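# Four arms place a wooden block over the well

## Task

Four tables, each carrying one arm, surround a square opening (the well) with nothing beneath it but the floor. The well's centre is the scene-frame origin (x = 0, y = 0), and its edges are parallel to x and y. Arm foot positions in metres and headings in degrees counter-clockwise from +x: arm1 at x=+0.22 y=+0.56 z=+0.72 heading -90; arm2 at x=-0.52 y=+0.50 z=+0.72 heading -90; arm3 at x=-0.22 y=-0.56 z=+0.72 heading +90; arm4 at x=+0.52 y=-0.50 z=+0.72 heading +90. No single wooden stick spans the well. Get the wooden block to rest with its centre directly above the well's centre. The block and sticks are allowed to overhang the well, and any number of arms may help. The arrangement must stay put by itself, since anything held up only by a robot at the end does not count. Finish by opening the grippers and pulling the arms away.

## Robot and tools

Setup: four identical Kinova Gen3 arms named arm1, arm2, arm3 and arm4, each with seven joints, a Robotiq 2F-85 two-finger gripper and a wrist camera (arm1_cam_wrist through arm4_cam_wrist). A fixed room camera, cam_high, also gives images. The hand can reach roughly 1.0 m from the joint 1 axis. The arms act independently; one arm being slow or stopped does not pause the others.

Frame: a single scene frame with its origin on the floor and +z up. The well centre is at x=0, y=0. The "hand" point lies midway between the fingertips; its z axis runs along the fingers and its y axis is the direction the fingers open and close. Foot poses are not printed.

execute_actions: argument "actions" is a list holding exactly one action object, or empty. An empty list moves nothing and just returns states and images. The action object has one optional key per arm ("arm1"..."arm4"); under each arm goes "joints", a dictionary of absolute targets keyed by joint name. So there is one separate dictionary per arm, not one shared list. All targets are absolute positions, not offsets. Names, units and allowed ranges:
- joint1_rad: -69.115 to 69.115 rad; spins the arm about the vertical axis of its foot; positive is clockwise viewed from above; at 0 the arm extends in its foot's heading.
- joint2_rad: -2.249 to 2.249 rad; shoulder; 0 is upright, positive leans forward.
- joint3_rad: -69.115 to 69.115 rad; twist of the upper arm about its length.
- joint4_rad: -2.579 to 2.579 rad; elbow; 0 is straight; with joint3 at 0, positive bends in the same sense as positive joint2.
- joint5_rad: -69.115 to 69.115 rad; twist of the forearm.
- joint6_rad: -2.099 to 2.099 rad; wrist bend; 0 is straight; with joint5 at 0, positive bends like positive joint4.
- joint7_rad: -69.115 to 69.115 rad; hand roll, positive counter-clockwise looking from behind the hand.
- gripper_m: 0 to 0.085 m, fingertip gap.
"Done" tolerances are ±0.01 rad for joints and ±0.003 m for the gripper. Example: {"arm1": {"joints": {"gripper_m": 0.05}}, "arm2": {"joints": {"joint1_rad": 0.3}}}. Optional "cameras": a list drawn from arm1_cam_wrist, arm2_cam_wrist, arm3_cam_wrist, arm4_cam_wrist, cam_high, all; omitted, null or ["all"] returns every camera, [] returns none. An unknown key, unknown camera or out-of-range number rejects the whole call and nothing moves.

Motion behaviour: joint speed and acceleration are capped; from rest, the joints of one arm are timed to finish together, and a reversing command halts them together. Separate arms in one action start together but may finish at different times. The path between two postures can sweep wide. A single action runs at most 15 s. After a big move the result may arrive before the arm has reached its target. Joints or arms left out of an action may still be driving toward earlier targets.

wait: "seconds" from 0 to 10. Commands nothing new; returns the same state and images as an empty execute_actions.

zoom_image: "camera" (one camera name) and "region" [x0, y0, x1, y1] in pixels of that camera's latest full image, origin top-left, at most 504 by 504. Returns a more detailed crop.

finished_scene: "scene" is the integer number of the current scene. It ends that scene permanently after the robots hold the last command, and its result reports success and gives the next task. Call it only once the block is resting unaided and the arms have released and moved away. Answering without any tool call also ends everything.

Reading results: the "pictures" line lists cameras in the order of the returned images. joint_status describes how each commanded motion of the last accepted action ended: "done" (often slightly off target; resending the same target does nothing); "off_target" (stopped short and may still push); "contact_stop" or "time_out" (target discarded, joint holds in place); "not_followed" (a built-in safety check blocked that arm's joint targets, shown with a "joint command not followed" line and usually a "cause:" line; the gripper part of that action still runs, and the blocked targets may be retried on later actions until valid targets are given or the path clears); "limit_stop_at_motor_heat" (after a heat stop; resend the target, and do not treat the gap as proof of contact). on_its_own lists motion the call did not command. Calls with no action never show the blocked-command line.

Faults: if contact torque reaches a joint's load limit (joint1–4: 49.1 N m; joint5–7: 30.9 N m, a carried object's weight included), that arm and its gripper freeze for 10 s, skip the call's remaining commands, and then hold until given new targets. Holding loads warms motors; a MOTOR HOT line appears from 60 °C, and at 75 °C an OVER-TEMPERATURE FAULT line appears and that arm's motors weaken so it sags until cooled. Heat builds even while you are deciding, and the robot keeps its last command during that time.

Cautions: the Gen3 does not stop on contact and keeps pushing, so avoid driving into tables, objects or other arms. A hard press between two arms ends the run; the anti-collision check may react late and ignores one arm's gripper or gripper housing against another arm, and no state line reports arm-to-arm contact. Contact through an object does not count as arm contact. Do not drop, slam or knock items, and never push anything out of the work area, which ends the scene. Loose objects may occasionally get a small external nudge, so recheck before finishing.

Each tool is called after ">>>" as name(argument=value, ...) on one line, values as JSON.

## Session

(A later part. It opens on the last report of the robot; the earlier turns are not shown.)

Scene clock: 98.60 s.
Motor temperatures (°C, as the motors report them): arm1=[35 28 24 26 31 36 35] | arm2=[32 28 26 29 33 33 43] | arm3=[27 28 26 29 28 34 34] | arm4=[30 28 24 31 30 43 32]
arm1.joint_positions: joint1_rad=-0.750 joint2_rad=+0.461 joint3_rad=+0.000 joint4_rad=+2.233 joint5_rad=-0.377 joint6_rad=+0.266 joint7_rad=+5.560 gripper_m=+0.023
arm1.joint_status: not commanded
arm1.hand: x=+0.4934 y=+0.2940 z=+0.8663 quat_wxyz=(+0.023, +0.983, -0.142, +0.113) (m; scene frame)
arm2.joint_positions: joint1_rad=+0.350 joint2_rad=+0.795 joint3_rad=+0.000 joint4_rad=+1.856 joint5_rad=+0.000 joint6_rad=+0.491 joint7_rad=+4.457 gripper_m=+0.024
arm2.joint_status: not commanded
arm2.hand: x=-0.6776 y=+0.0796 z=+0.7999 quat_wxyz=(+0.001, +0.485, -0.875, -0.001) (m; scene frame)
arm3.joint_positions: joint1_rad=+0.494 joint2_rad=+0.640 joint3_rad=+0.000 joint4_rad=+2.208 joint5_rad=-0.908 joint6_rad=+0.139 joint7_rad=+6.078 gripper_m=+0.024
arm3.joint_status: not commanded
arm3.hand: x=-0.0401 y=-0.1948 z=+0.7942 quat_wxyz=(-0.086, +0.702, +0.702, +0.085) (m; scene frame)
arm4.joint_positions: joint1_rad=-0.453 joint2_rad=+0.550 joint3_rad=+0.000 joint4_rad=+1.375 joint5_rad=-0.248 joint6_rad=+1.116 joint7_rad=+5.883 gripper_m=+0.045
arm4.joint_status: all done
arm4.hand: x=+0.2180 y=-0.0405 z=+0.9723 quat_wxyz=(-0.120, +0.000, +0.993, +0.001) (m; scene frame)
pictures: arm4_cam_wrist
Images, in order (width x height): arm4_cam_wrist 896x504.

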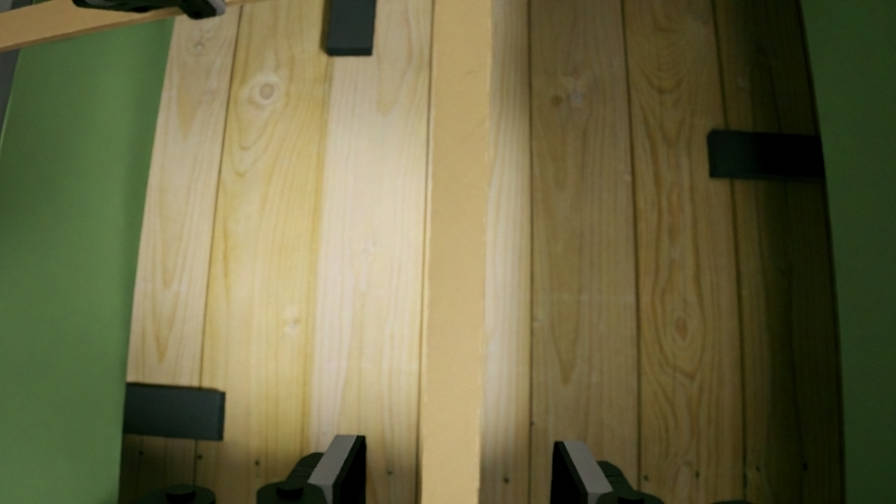

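>>> execute_actions(actions=[{"arm4":{"joints":{"joint1_rad":-0.7220,"joint2_rad":0.6969,"joint4_rad":0.7292,"joint5_rad":0,"joint6_rad":1.7155,"joint7_rad":5.5175,"gripper_m":0.085}},"arm1":{"joints":{"joint1_rad":0.5315}}}], cameras=["arm4_cam_wrist","cam_high"])

Scene clock: 103.50 s.
Motor temperatures (°C, as the motors report them): arm1=[35 28 24 26 31 36 35] | arm2=[32 28 26 29 33 33 43] | arm3=[27 28 26 29 28 34 34] | arm4=[30 28 24 31 30 43 32]
arm1.joint_positions: joint1_rad=+0.531 joint2_rad=+0.461 joint3_rad=+0.000 joint4_rad=+2.233 joint5_rad=-0.377 joint6_rad=+0.266 joint7_rad=+5.560 gripper_m=+0.023
arm1.joint_status: all done
arm1.hand: x=+0.0398 y=+0.2190 z=+0.8631 quat_wxyz=(+0.081, +0.703, -0.702, +0.081) (m; scene frame)
arm2.joint_positions: joint1_rad=+0.350 joint2_rad=+0.795 joint3_rad=+0.000 joint4_rad=+1.856 joint5_rad=+0.000 joint6_rad=+0.491 joint7_rad=+4.457 gripper_m=+0.024
arm2.joint_status: not commanded
arm2.hand: x=-0.6776 y=+0.0796 z=+0.7999 quat_wxyz=(+0.001, +0.485, -0.875, -0.001) (m; scene frame)
arm3.joint_positions: joint1_rad=+0.494 joint2_rad=+0.640 joint3_rad=+0.000 joint4_rad=+2.208 joint5_rad=-0.908 joint6_rad=+0.139 joint7_rad=+6.078 gripper_m=+0.024
arm3.joint_status: not commanded
arm3.hand: x=-0.0401 y=-0.1948 z=+0.7942 quat_wxyz=(-0.086, +0.702, +0.702, +0.085) (m; scene frame)
arm4.joint_positions: joint1_rad=-0.722 joint2_rad=+0.697 joint3_rad=+0.000 joint4_rad=+0.729 joint5_rad=+0.000 joint6_rad=+1.715 joint7_rad=+5.518 gripper_m=+0.085
arm4.joint_status: all done
arm4.hand: x=+0.1325 y=-0.0670 z=+1.0799 quat_wxyz=(+0.004, +0.000, +1.000, +0.005) (m; scene frame)
pictures: arm4_cam_wrist, cam_high
Images, in order (width x height): arm4_cam_wrist 896x504, cam_high 896x504.

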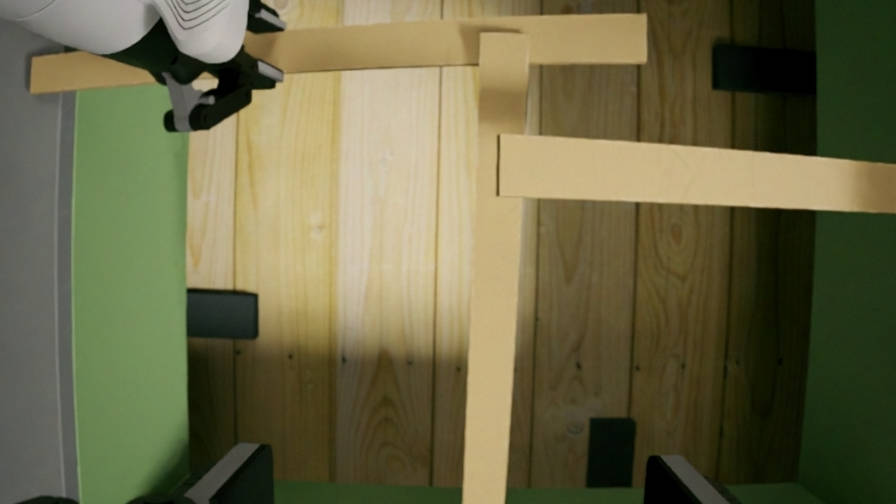

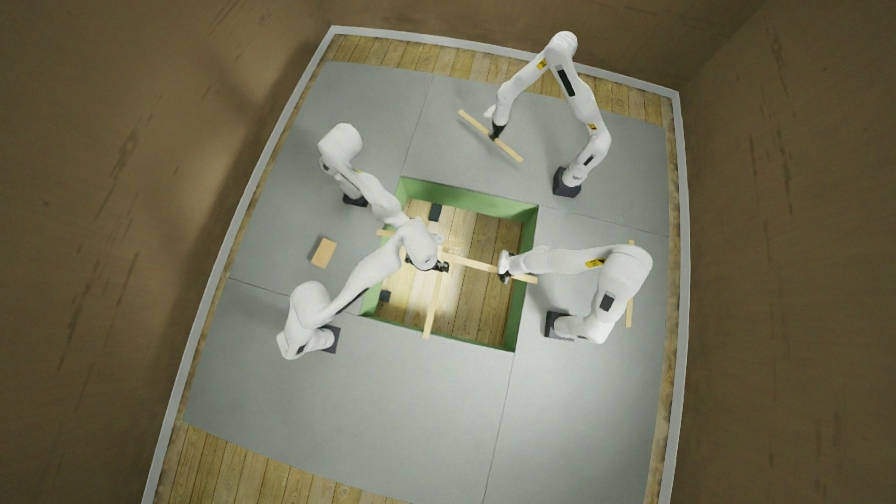

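>>> zoom_image(camera="arm4_cam_wrist", region=[440, 0, 680, 110])

Region (440, 0, 680, 110) of arm4_cam_wrist's 896x504 image, scaled by 2.100; it fills the top 231 rows of this view, and the rest is white.

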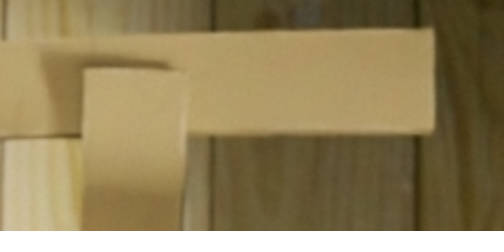

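>>> execute_actions(actions=[{"arm1":{"joints":{"joint2_rad":0.6189,"joint4_rad":2.2681,"joint5_rad":-1.0582,"joint6_rad":0.1113,"joint7_rad":6.2503}},"arm2":{"joints":{"joint1_rad":-0.18,"joint2_rad":0.7419,"joint4_rad":1.7073,"joint5_rad":-0.3283,"joint6_rad":0.6024,"joint7_rad":5.9912}}}], cameras=[])

>>> execute_actions(actions=[{"arm1":{"joints":{"joint2_rad":0.6918,"joint4_rad":2.2743,"joint5_rad":-1.8167,"joint6_rad":0.1000,"joint7_rad":7.0127}}}], cameras=["arm4_cam_wrist","cam_high"])

Scene clock: 112.07 s.
Motor temperatures (°C, as the motors report them): arm1=[35 28 24 26 31 36 35] | arm2=[32 28 26 29 33 33 43] | arm3=[27 28 26 29 28 34 34] | arm4=[30 29 24 31 30 43 32]
arm1.joint_positions: joint1_rad=+0.532 joint2_rad=+0.619 joint3_rad=+0.000 joint4_rad=+2.268 joint5_rad=-1.058 joint6_rad=+0.111 joint7_rad=+6.250 gripper_m=+0.023
arm1.joint_status: all done
arm1.hand: x=+0.0405 y=+0.2187 z=+0.8081 quat_wxyz=(+0.081, +0.703, -0.702, +0.081) (m; scene frame)
arm2.joint_positions: joint1_rad=-0.180 joint2_rad=+0.742 joint3_rad=+0.000 joint4_rad=+1.707 joint5_rad=-0.328 joint6_rad=+0.602 joint7_rad=+5.991 gripper_m=+0.024
arm2.joint_status: all done
arm2.hand: x=-0.3719 y=+0.0006 z=+0.8572 quat_wxyz=(+0.018, +0.981, -0.162, +0.105) (m; scene frame)
arm3.joint_positions: joint1_rad=+0.494 joint2_rad=+0.640 joint3_rad=+0.000 joint4_rad=+2.208 joint5_rad=-0.908 joint6_rad=+0.139 joint7_rad=+6.078 gripper_m=+0.024
arm3.joint_status: not commanded
arm3.hand: x=-0.0401 y=-0.1948 z=+0.7942 quat_wxyz=(-0.086, +0.702, +0.702, +0.085) (m; scene frame)
arm4.joint_positions: joint1_rad=-0.722 joint2_rad=+0.697 joint3_rad=+0.000 joint4_rad=+0.729 joint5_rad=+0.000 joint6_rad=+1.715 joint7_rad=+5.518 gripper_m=+0.085
arm4.joint_status: not commanded
arm4.hand: x=+0.1325 y=-0.0670 z=+1.0799 quat_wxyz=(+0.004, +0.000, +1.000, +0.005) (m; scene frame)
pictures: none
No camera images: the call's "cameras" was empty. Leave "cameras" out to get every camera's image.

Scene clock: 113.23 s.
Motor temperatures (°C, as the motors report them): arm1=[35 28 24 26 31 36 35] | arm2=[32 28 26 29 33 33 43] | arm3=[27 28 26 29 28 34 34] | arm4=[30 29 24 31 30 43 32]
arm1.joint_positions: joint1_rad=+0.532 joint2_rad=+0.692 joint3_rad=+0.000 joint4_rad=+2.274 joint5_rad=-1.817 joint6_rad=+0.100 joint7_rad=+7.013 gripper_m=+0.023
arm1.joint_status: all done
arm1.hand: x=+0.0409 y=+0.2183 z=+0.7842 quat_wxyz=(+0.081, +0.703, -0.702, +0.081) (m; scene frame)
arm2.joint_positions: joint1_rad=-0.180 joint2_rad=+0.742 joint3_rad=+0.000 joint4_rad=+1.707 joint5_rad=-0.328 joint6_rad=+0.602 joint7_rad=+5.991 gripper_m=+0.024
arm2.joint_status: not commanded
arm2.hand: x=-0.3718 y=+0.0006 z=+0.8572 quat_wxyz=(+0.018, +0.981, -0.162, +0.105) (m; scene frame)
arm3.joint_positions: joint1_rad=+0.494 joint2_rad=+0.640 joint3_rad=+0.000 joint4_rad=+2.208 joint5_rad=-0.908 joint6_rad=+0.139 joint7_rad=+6.078 gripper_m=+0.024
arm3.joint_status: not commanded
arm3.hand: x=-0.0401 y=-0.1948 z=+0.7942 quat_wxyz=(-0.086, +0.702, +0.702, +0.085) (m; scene frame)
arm4.joint_positions: joint1_rad=-0.722 joint2_rad=+0.697 joint3_rad=+0.000 joint4_rad=+0.729 joint5_rad=+0.000 joint6_rad=+1.715 joint7_rad=+5.517 gripper_m=+0.085
arm4.joint_status: not commanded
arm4.hand: x=+0.1325 y=-0.0670 z=+1.0799 quat_wxyz=(+0.004, +0.000, +1.000, +0.005) (m; scene frame)
pictures: arm4_cam_wrist, cam_high
Images, in order (width x height): arm4_cam_wrist 896x504, cam_high 896x504.

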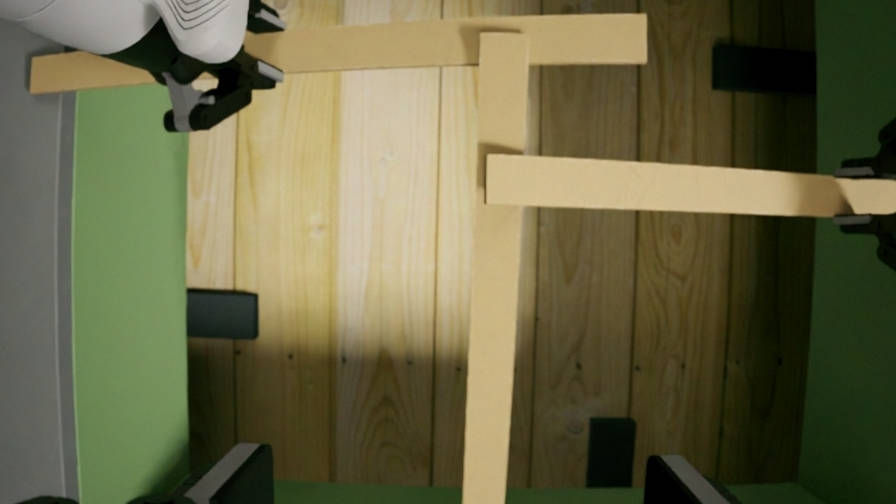

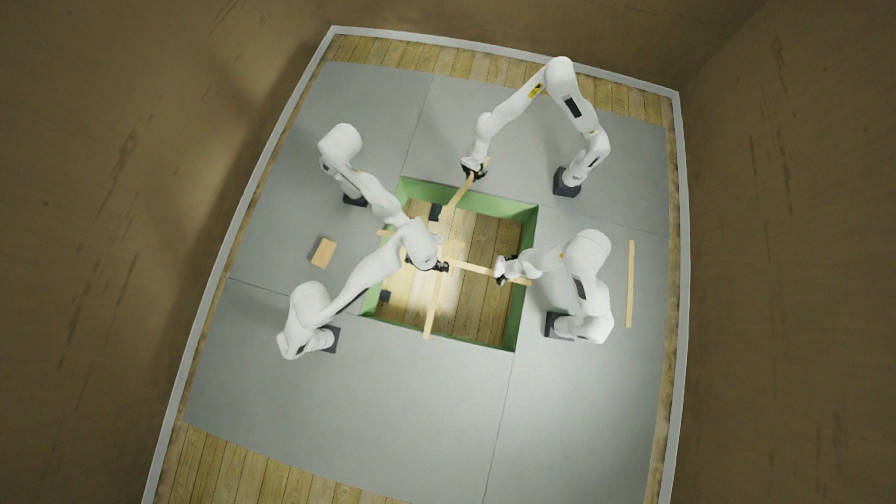

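>>> execute_actions(actions=[])

Scene clock: 116.03 s.
Motor temperatures (°C, as the motors report them): arm1=[35 28 24 26 31 36 35] | arm2=[32 28 26 29 33 33 43] | arm3=[27 28 26 29 28 34 34] | arm4=[30 29 24 31 30 43 32]
arm1.joint_positions: joint1_rad=+0.532 joint2_rad=+0.692 joint3_rad=+0.000 joint4_rad=+2.274 joint5_rad=-1.817 joint6_rad=+0.100 joint7_rad=+7.013 gripper_m=+0.023
arm1.joint_status: all done
arm1.hand: x=+0.0409 y=+0.2183 z=+0.7841 quat_wxyz=(+0.081, +0.703, -0.702, +0.081) (m; scene frame)
arm2.joint_positions: joint1_rad=-0.180 joint2_rad=+0.742 joint3_rad=+0.000 joint4_rad=+1.707 joint5_rad=-0.328 joint6_rad=+0.602 joint7_rad=+5.991 gripper_m=+0.024
arm2.joint_status: not commanded
arm2.hand: x=-0.3718 y=+0.0006 z=+0.8572 quat_wxyz=(+0.018, +0.981, -0.162, +0.105) (m; scene frame)
arm3.joint_positions: joint1_rad=+0.494 joint2_rad=+0.640 joint3_rad=+0.000 joint4_rad=+2.208 joint5_rad=-0.908 joint6_rad=+0.139 joint7_rad=+6.078 gripper_m=+0.024
arm3.joint_status: not commanded
arm3.hand: x=-0.0401 y=-0.1948 z=+0.7942 quat_wxyz=(-0.086, +0.702, +0.702, +0.085) (m; scene frame)
arm4.joint_positions: joint1_rad=-0.722 joint2_rad=+0.697 joint3_rad=+0.000 joint4_rad=+0.729 joint5_rad=+0.000 joint6_rad=+1.715 joint7_rad=+5.517 gripper_m=+0.085
arm4.joint_status: not commanded
arm4.hand: x=+0.1325 y=-0.0670 z=+1.0799 quat_wxyz=(+0.004, +0.000, +1.000, +0.005) (m; scene frame)
pictures: arm1_cam_wrist, arm2_cam_wrist, arm3_cam_wrist, arm4_cam_wrist, cam_high
Images, in order (width x height): arm1_cam_wrist 896x504, arm2_cam_wrist 896x504, arm3_cam_wrist 896x504, arm4_cam_wrist 896x504, cam_high 896x504.

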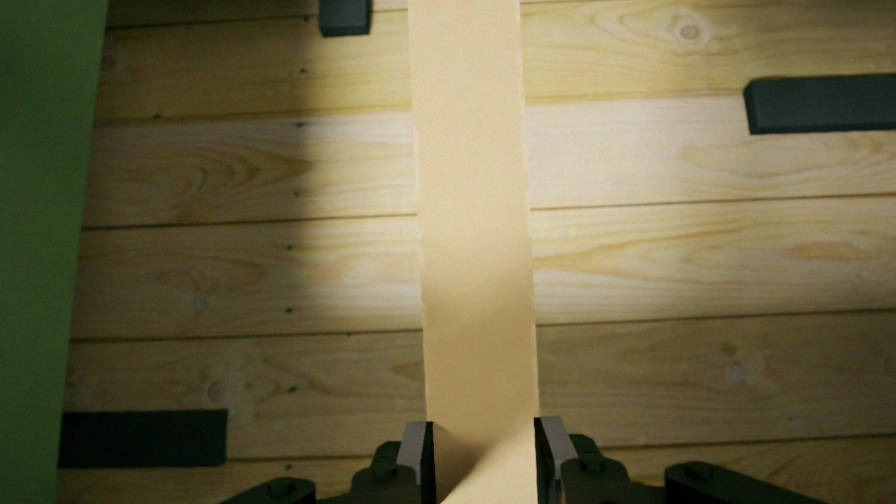

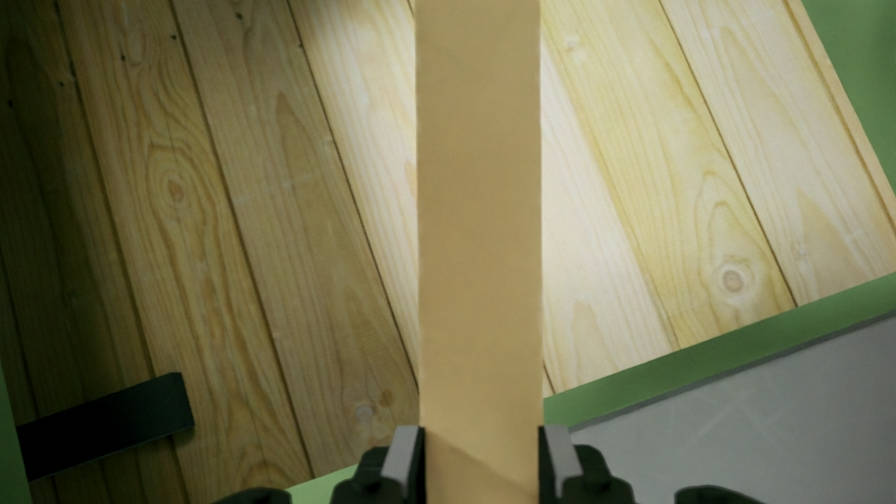

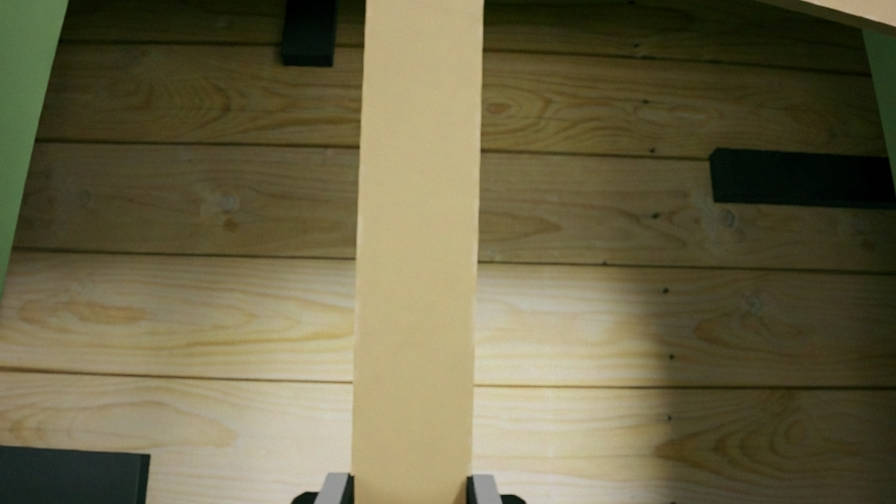

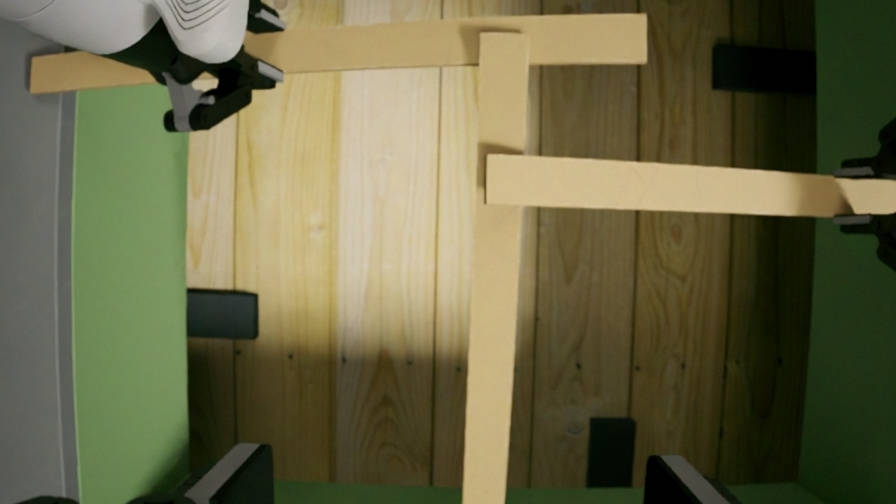

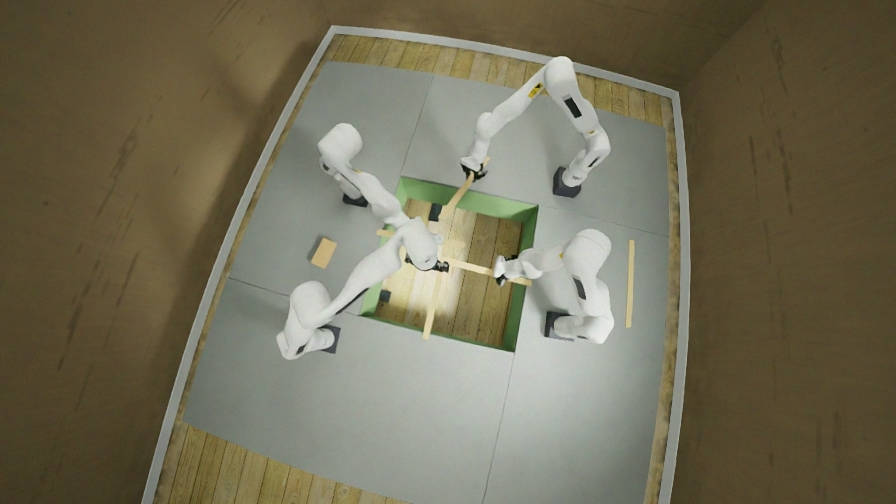

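>>> execute_actions(actions=[{"arm1":{"joints":{"gripper_m":0.045}}}], cameras=["arm4_cam_wrist","arm1_cam_wrist"])

>>> execute_actions(actions=[{"arm1":{"joints":{"joint2_rad":0.6189,"joint4_rad":2.2681,"joint5_rad":-1.0582,"joint6_rad":0.1113,"joint7_rad":6.2503}}}], cameras=["arm4_cam_wrist","arm1_cam_wrist"])

Scene clock: 117.53 s.
Motor temperatures (°C, as the motors report them): arm1=[35 28 24 26 31 36 35] | arm2=[32 28 26 29 33 33 43] | arm3=[27 28 26 29 28 34 34] | arm4=[30 29 24 31 30 43 32]
arm1.joint_positions: joint1_rad=+0.532 joint2_rad=+0.692 joint3_rad=+0.000 joint4_rad=+2.274 joint5_rad=-1.817 joint6_rad=+0.100 joint7_rad=+7.013 gripper_m=+0.045
arm1.joint_status: all done
arm1.hand: x=+0.0408 y=+0.2182 z=+0.7843 quat_wxyz=(+0.081, +0.703, -0.702, +0.081) (m; scene frame)
arm2.joint_positions: joint1_rad=-0.180 joint2_rad=+0.742 joint3_rad=+0.000 joint4_rad=+1.707 joint5_rad=-0.328 joint6_rad=+0.602 joint7_rad=+5.991 gripper_m=+0.024
arm2.joint_status: not commanded
arm2.hand: x=-0.3718 y=+0.0006 z=+0.8572 quat_wxyz=(+0.018, +0.981, -0.162, +0.105) (m; scene frame)
arm3.joint_positions: joint1_rad=+0.494 joint2_rad=+0.641 joint3_rad=+0.000 joint4_rad=+2.208 joint5_rad=-0.908 joint6_rad=+0.139 joint7_rad=+6.078 gripper_m=+0.024
arm3.joint_status: not commanded
arm3.hand: x=-0.0402 y=-0.1949 z=+0.7941 quat_wxyz=(-0.086, +0.702, +0.702, +0.085) (m; scene frame)
arm4.joint_positions: joint1_rad=-0.722 joint2_rad=+0.697 joint3_rad=+0.000 joint4_rad=+0.729 joint5_rad=+0.000 joint6_rad=+1.715 joint7_rad=+5.518 gripper_m=+0.085
arm4.joint_status: not commanded
arm4.hand: x=+0.1325 y=-0.0670 z=+1.0799 quat_wxyz=(+0.004, +0.000, +1.000, +0.005) (m; scene frame)
pictures: arm1_cam_wrist, arm4_cam_wrist
Images, in order (width x height): arm1_cam_wrist 896x504, arm4_cam_wrist 896x504.

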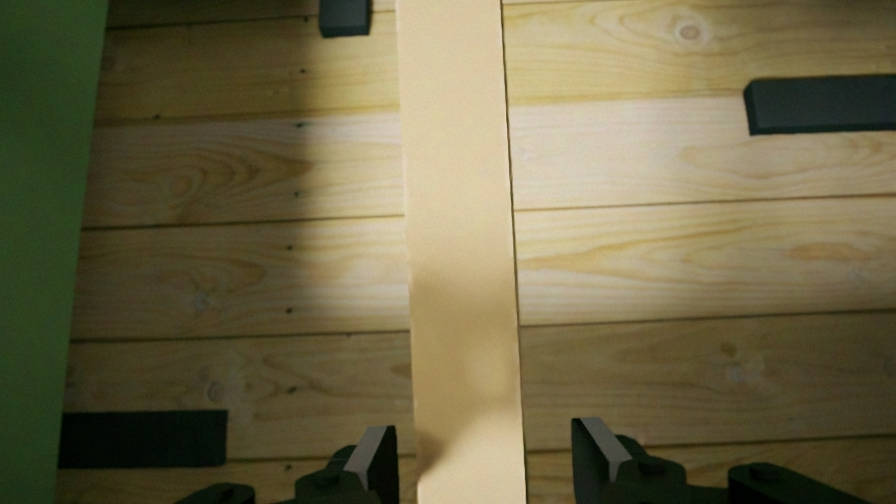

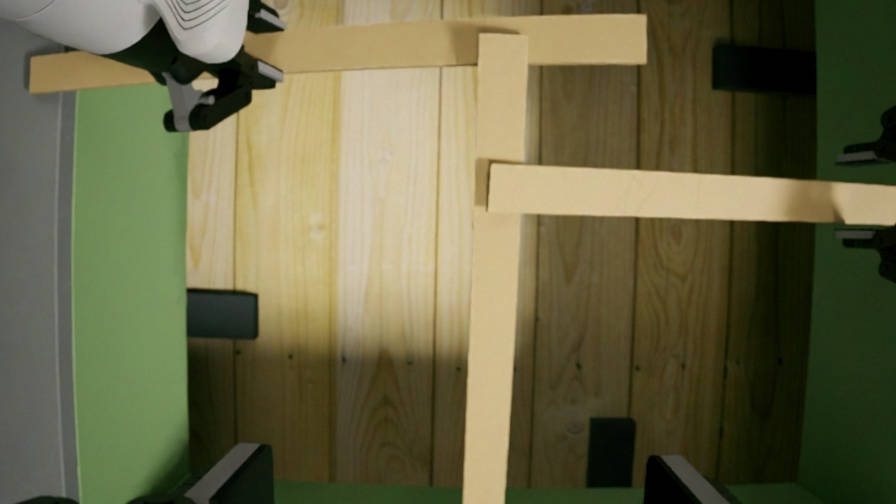

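Scene clock: 118.70 s.
Motor temperatures (°C, as the motors report them): arm1=[35 28 24 26 31 36 35] | arm2=[32 28 26 29 33 33 43] | arm3=[27 28 26 29 28 34 34] | arm4=[30 29 24 31 30 43 32]
arm1.joint_positions: joint1_rad=+0.532 joint2_rad=+0.619 joint3_rad=+0.000 joint4_rad=+2.268 joint5_rad=-1.058 joint6_rad=+0.111 joint7_rad=+6.250 gripper_m=+0.045
arm1.joint_status: all done
arm1.hand: x=+0.0404 y=+0.2185 z=+0.8082 quat_wxyz=(+0.081, +0.703, -0.702, +0.081) (m; scene frame)
arm2.joint_positions: joint1_rad=-0.180 joint2_rad=+0.742 joint3_rad=+0.000 joint4_rad=+1.707 joint5_rad=-0.328 joint6_rad=+0.602 joint7_rad=+5.991 gripper_m=+0.024
arm2.joint_status: not commanded
arm2.hand: x=-0.3718 y=+0.0006 z=+0.8572 quat_wxyz=(+0.018, +0.981, -0.162, +0.105) (m; scene frame)
arm3.joint_positions: joint1_rad=+0.494 joint2_rad=+0.641 joint3_rad=+0.000 joint4_rad=+2.208 joint5_rad=-0.908 joint6_rad=+0.139 joint7_rad=+6.078 gripper_m=+0.024
arm3.joint_status: not commanded
arm3.hand: x=-0.0402 y=-0.1949 z=+0.7941 quat_wxyz=(-0.086, +0.702, +0.702, +0.085) (m; scene frame)
arm4.joint_positions: joint1_rad=-0.722 joint2_rad=+0.697 joint3_rad=+0.000 joint4_rad=+0.729 joint5_rad=+0.000 joint6_rad=+1.715 joint7_rad=+5.518 gripper_m=+0.085
arm4.joint_status: not commanded
arm4.hand: x=+0.1325 y=-0.0670 z=+1.0799 quat_wxyz=(+0.004, +0.000, +1.000, +0.005) (m; scene frame)
pictures: arm1_cam_wrist, arm4_cam_wrist
Images, in order (width x height): arm1_cam_wrist 896x504, arm4_cam_wrist 896x504.

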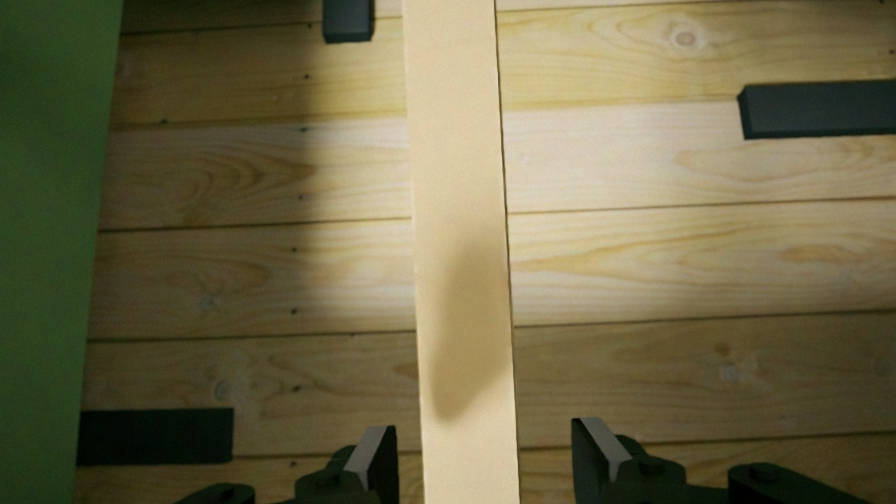

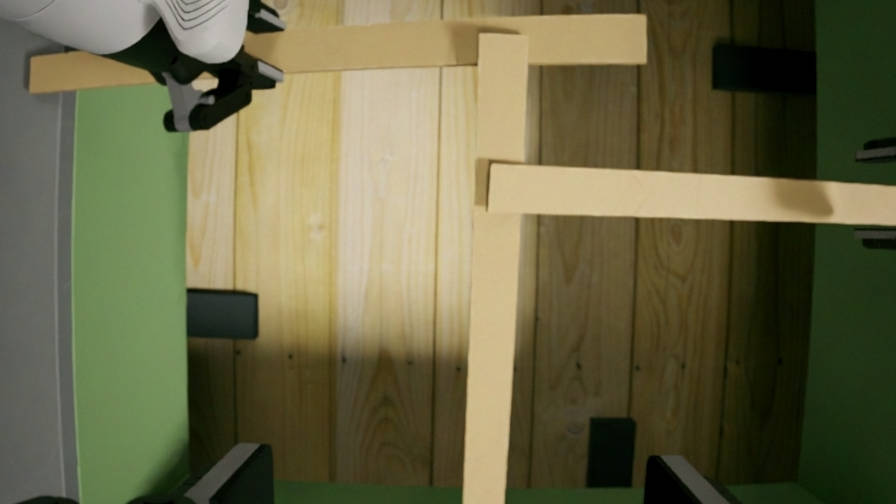

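>>> execute_actions(actions=[{"arm1":{"joints":{"joint2_rad":0.4610,"joint4_rad":2.2328,"joint5_rad":-0.3774,"joint6_rad":0.2658,"joint7_rad":5.5601}},"arm2":{"joints":{"joint1_rad":-0.5079}}}], cameras=["arm4_cam_wrist","cam_high"])

Scene clock: 121.63 s.
Motor temperatures (°C, as the motors report them): arm1=[35 28 24 26 31 36 35] | arm2=[32 28 26 29 33 33 43] | arm3=[27 28 26 29 28 34 34] | arm4=[30 29 24 31 30 43 32]
arm1.joint_positions: joint1_rad=+0.532 joint2_rad=+0.461 joint3_rad=+0.000 joint4_rad=+2.233 joint5_rad=-0.377 joint6_rad=+0.266 joint7_rad=+5.560 gripper_m=+0.045
arm1.joint_status: all done
arm1.hand: x=+0.0397 y=+0.2189 z=+0.8632 quat_wxyz=(+0.081, +0.703, -0.702, +0.081) (m; scene frame)
arm2.joint_positions: joint1_rad=-0.508 joint2_rad=+0.742 joint3_rad=+0.000 joint4_rad=+1.707 joint5_rad=-0.328 joint6_rad=+0.602 joint7_rad=+5.991 gripper_m=+0.024
arm2.joint_status: all done
arm2.hand: x=-0.2190 y=+0.0749 z=+0.8569 quat_wxyz=(+0.000, +0.994, +0.000, +0.107) (m; scene frame)
arm3.joint_positions: joint1_rad=+0.494 joint2_rad=+0.641 joint3_rad=+0.000 joint4_rad=+2.208 joint5_rad=-0.908 joint6_rad=+0.139 joint7_rad=+6.078 gripper_m=+0.024
arm3.joint_status: not commanded
arm3.hand: x=-0.0402 y=-0.1949 z=+0.7941 quat_wxyz=(-0.086, +0.702, +0.702, +0.085) (m; scene frame)
arm4.joint_positions: joint1_rad=-0.722 joint2_rad=+0.697 joint3_rad=+0.000 joint4_rad=+0.729 joint5_rad=+0.000 joint6_rad=+1.715 joint7_rad=+5.517 gripper_m=+0.085
arm4.joint_status: not commanded
arm4.hand: x=+0.1325 y=-0.0670 z=+1.0799 quat_wxyz=(+0.004, +0.000, +1.000, +0.005) (m; scene frame)
pictures: arm4_cam_wrist, cam_high
Images, in order (width x height): arm4_cam_wrist 896x504, cam_high 896x504.

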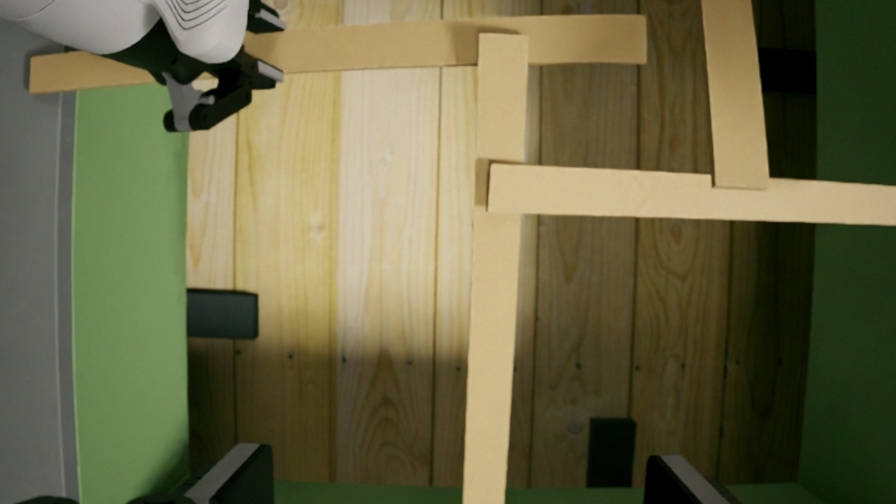

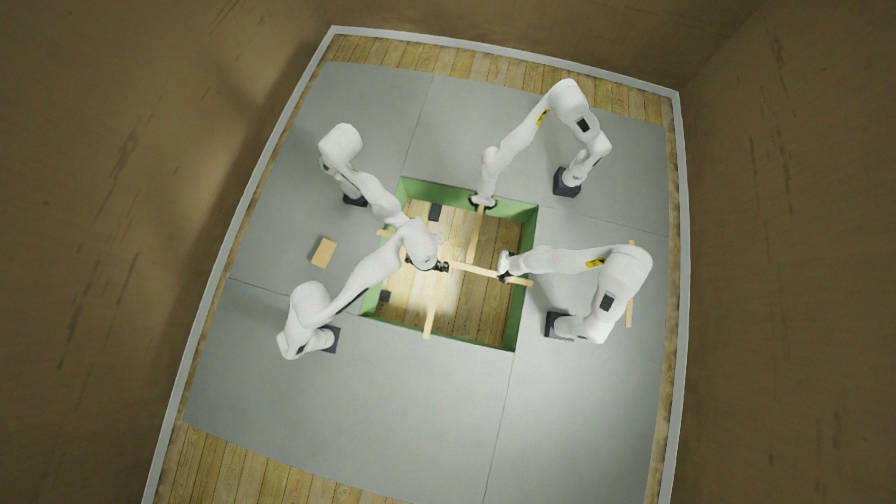

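>>> execute_actions(actions=[{"arm1":{"joints":{"joint1_rad":-0.3}},"arm2":{"joints":{"joint1_rad":-0.5079,"joint2_rad":0.8794,"joint4_rad":1.7251,"joint5_rad":-0.4263,"joint6_rad":0.4576,"joint7_rad":6.1043}}}], cameras=["arm4_cam_wrist","cam_high"])

Scene clock: 129.23 s.
Motor temperatures (°C, as the motors report them): arm1=[35 28 24 26 31 36 35] | arm2=[32 28 26 29 33 33 43] | arm3=[27 28 26 29 28 34 34] | arm4=[30 29 24 31 30 43 32]
arm1.joint_positions: joint1_rad=-0.300 joint2_rad=+0.461 joint3_rad=+0.000 joint4_rad=+2.233 joint5_rad=-0.377 joint6_rad=+0.266 joint7_rad=+5.560 gripper_m=+0.045
arm1.joint_status: all done
arm1.hand: x=+0.3498 y=+0.1998 z=+0.8660 quat_wxyz=(+0.046, +0.926, -0.358, +0.107) (m; scene frame)
arm2.joint_positions: joint1_rad=-0.508 joint2_rad=+0.880 joint3_rad=+0.000 joint4_rad=+1.725 joint5_rad=-0.426 joint6_rad=+0.458 joint7_rad=+6.104 gripper_m=+0.024
arm2.joint_status: all done
arm2.hand: x=-0.2190 y=+0.0749 z=+0.7869 quat_wxyz=(+0.000, +0.994, +0.000, +0.107) (m; scene frame)
arm3.joint_positions: joint1_rad=+0.494 joint2_rad=+0.641 joint3_rad=+0.000 joint4_rad=+2.208 joint5_rad=-0.908 joint6_rad=+0.139 joint7_rad=+6.078 gripper_m=+0.024
arm3.joint_status: not commanded
arm3.hand: x=-0.0402 y=-0.1949 z=+0.7941 quat_wxyz=(-0.086, +0.702, +0.702, +0.085) (m; scene frame)
arm4.joint_positions: joint1_rad=-0.722 joint2_rad=+0.697 joint3_rad=+0.000 joint4_rad=+0.729 joint5_rad=+0.000 joint6_rad=+1.715 joint7_rad=+5.518 gripper_m=+0.085
arm4.joint_status: not commanded
arm4.hand: x=+0.1325 y=-0.0670 z=+1.0799 quat_wxyz=(+0.004, +0.000, +1.000, +0.005) (m; scene frame)
pictures: arm4_cam_wrist, cam_high
Images, in order (width x height): arm4_cam_wrist 896x504, cam_high 896x504.

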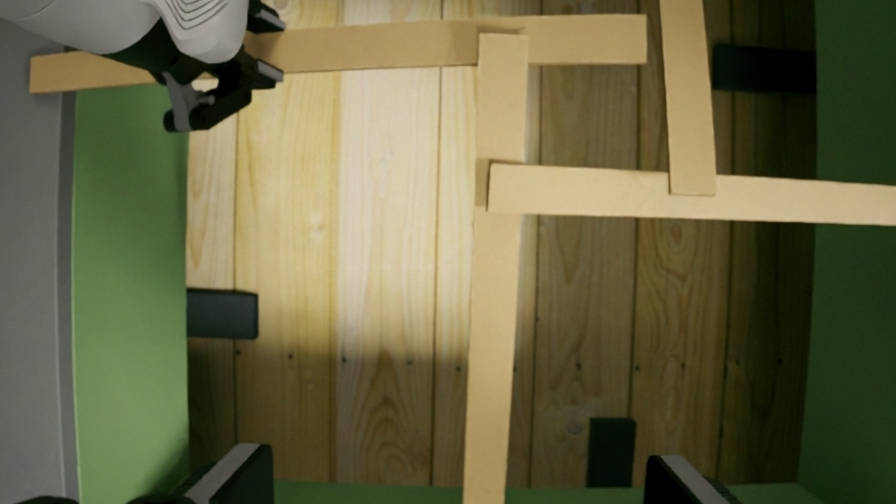

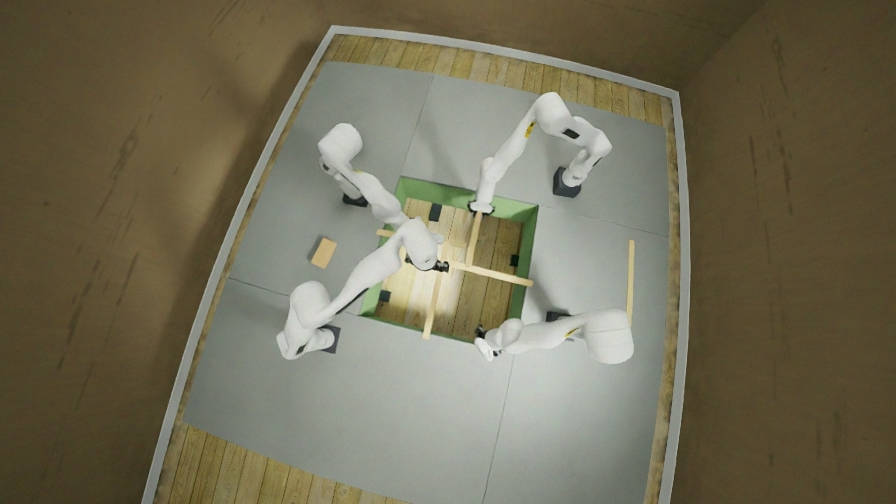

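>>> execute_actions(actions=[{"arm2":{"joints":{"joint1_rad":-0.4942,"joint2_rad":0.9025,"joint4_rad":1.6619,"joint5_rad":-0.3919,"joint6_rad":0.4984,"joint7_rad":6.0803}}}], cameras=["arm4_cam_wrist"])

>>> zoom_image(camera="arm4_cam_wrist", region=[450, 0, 750, 230])

Scene clock: 131.50 s.
Motor temperatures (°C, as the motors report them): arm1=[35 28 24 26 31 36 35] | arm2=[32 28 26 29 33 33 43] | arm3=[27 28 26 29 28 34 34] | arm4=[30 29 24 31 30 43 32]
arm1.joint_positions: joint1_rad=-0.300 joint2_rad=+0.461 joint3_rad=+0.000 joint4_rad=+2.233 joint5_rad=-0.377 joint6_rad=+0.266 joint7_rad=+5.560 gripper_m=+0.045
arm1.joint_status: not commanded
arm1.hand: x=+0.3499 y=+0.1998 z=+0.8660 quat_wxyz=(+0.046, +0.926, -0.358, +0.107) (m; scene frame)
arm2.joint_positions: joint1_rad=-0.494 joint2_rad=+0.903 joint3_rad=+0.000 joint4_rad=+1.662 joint5_rad=-0.392 joint6_rad=+0.498 joint7_rad=+6.080 gripper_m=+0.024
arm2.joint_status: all done
arm2.hand: x=-0.2169 y=+0.0575 z=+0.7858 quat_wxyz=(+0.000, +0.994, +0.000, +0.106) (m; scene frame)
arm3.joint_positions: joint1_rad=+0.494 joint2_rad=+0.641 joint3_rad=+0.000 joint4_rad=+2.208 joint5_rad=-0.908 joint6_rad=+0.139 joint7_rad=+6.078 gripper_m=+0.024
arm3.joint_status: not commanded
arm3.hand: x=-0.0402 y=-0.1949 z=+0.7941 quat_wxyz=(-0.086, +0.702, +0.702, +0.085) (m; scene frame)
arm4.joint_positions: joint1_rad=-0.722 joint2_rad=+0.697 joint3_rad=+0.000 joint4_rad=+0.729 joint5_rad=+0.000 joint6_rad=+1.715 joint7_rad=+5.517 gripper_m=+0.085
arm4.joint_status: not commanded
arm4.hand: x=+0.1325 y=-0.0670 z=+1.0799 quat_wxyz=(+0.004, +0.000, +1.000, +0.005) (m; scene frame)
pictures: arm4_cam_wrist
Images, in order (width x height): arm4_cam_wrist 896x504.

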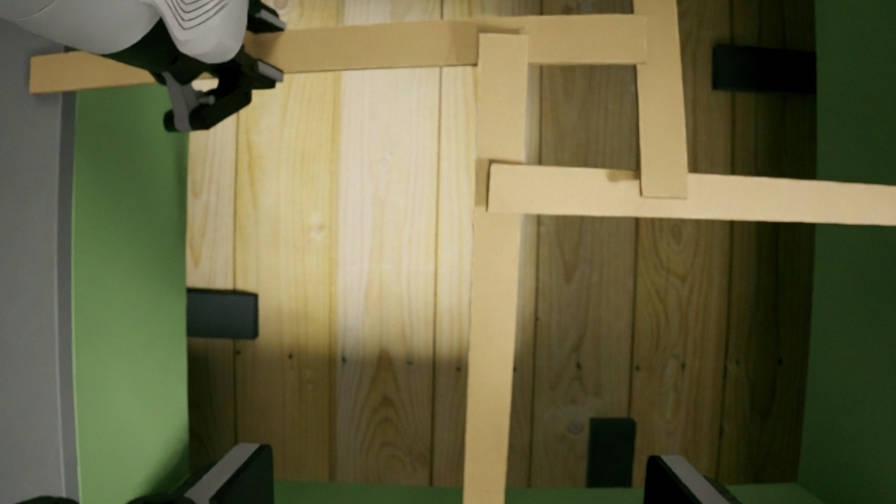

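Region (450, 0, 750, 230) of arm4_cam_wrist's 896x504 image, scaled by 1.680; it fills the top 386 rows of this view, and the rest is white.

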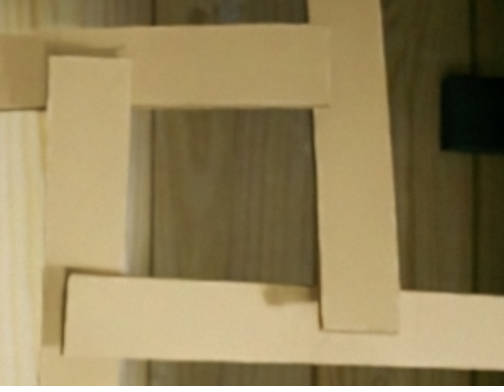

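>>> execute_actions(actions=[{"arm2":{"joints":{"joint1_rad":-0.4770,"joint2_rad":0.9242,"joint4_rad":1.6022,"joint5_rad":-0.3580,"joint6_rad":0.5370,"joint7_rad":6.0596}}}], cameras=["arm4_cam_wrist","cam_high"])

>>> zoom_image(camera="arm4_cam_wrist", region=[450, 0, 750, 230])

>>> zoom_image(camera="cam_high", region=[400, 150, 560, 300])

Scene clock: 133.53 s.
Motor temperatures (°C, as the motors report them): arm1=[35 28 24 26 31 36 35] | arm2=[32 28 26 29 33 33 43] | arm3=[27 28 26 29 28 34 34] | arm4=[30 29 24 31 30 43 32]
arm1.joint_positions: joint1_rad=-0.300 joint2_rad=+0.461 joint3_rad=+0.000 joint4_rad=+2.233 joint5_rad=-0.377 joint6_rad=+0.266 joint7_rad=+5.560 gripper_m=+0.045
arm1.joint_status: not commanded
arm1.hand: x=+0.3499 y=+0.1998 z=+0.8660 quat_wxyz=(+0.046, +0.926, -0.358, +0.107) (m; scene frame)
arm2.joint_positions: joint1_rad=-0.477 joint2_rad=+0.925 joint3_rad=+0.000 joint4_rad=+1.602 joint5_rad=-0.358 joint6_rad=+0.537 joint7_rad=+6.060 gripper_m=+0.024
arm2.joint_status: all done
arm2.hand: x=-0.2184 y=+0.0397 z=+0.7850 quat_wxyz=(+0.000, +0.995, -0.001, +0.103) (m; scene frame)
arm3.joint_positions: joint1_rad=+0.494 joint2_rad=+0.641 joint3_rad=+0.000 joint4_rad=+2.208 joint5_rad=-0.908 joint6_rad=+0.139 joint7_rad=+6.078 gripper_m=+0.024
arm3.joint_status: not commanded
arm3.hand: x=-0.0402 y=-0.1949 z=+0.7941 quat_wxyz=(-0.086, +0.702, +0.702, +0.085) (m; scene frame)
arm4.joint_positions: joint1_rad=-0.722 joint2_rad=+0.697 joint3_rad=+0.000 joint4_rad=+0.729 joint5_rad=+0.000 joint6_rad=+1.715 joint7_rad=+5.518 gripper_m=+0.085
arm4.joint_status: not commanded
arm4.hand: x=+0.1325 y=-0.0670 z=+1.0799 quat_wxyz=(+0.004, +0.000, +1.000, +0.005) (m; scene frame)
pictures: arm4_cam_wrist, cam_high
Images, in order (width x height): arm4_cam_wrist 896x504, cam_high 896x504.

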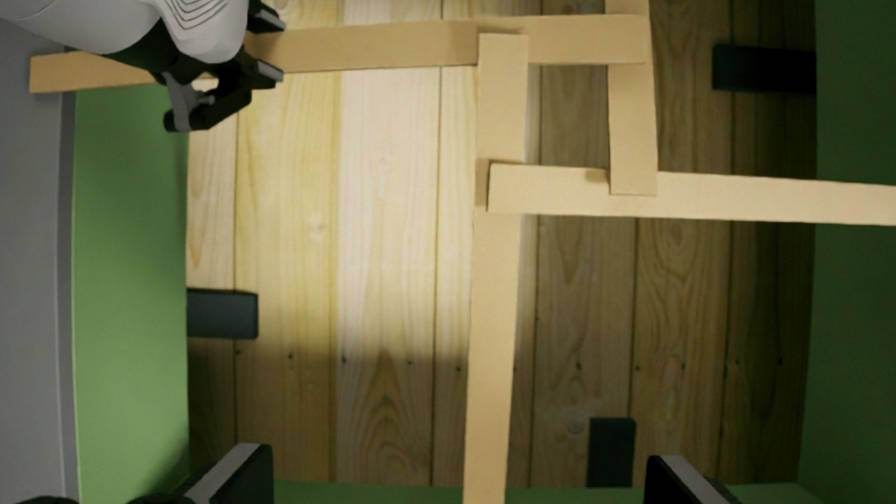

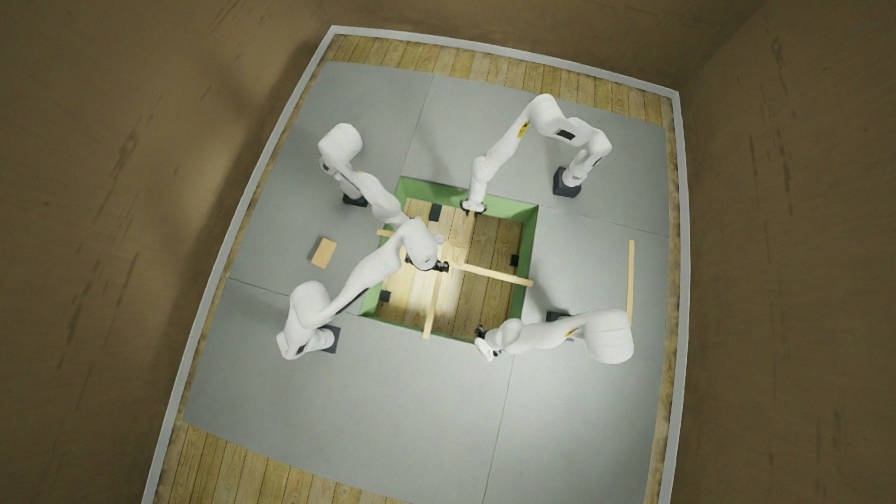

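Region (450, 0, 750, 230) of arm4_cam_wrist's 896x504 image, scaled by 1.680; it fills the top 386 rows of this view, and the rest is white.

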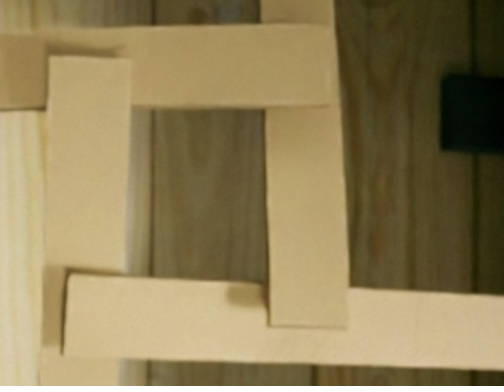

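Region (400, 150, 560, 300) of cam_high's 896x504 image, scaled by 3.150, with more detail than that image has; it fills the top 472 rows of this view, and the rest is white.

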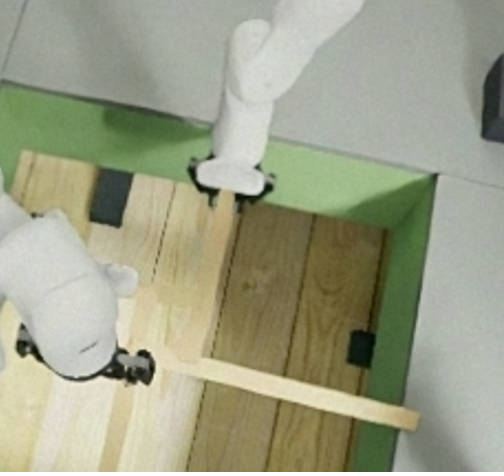

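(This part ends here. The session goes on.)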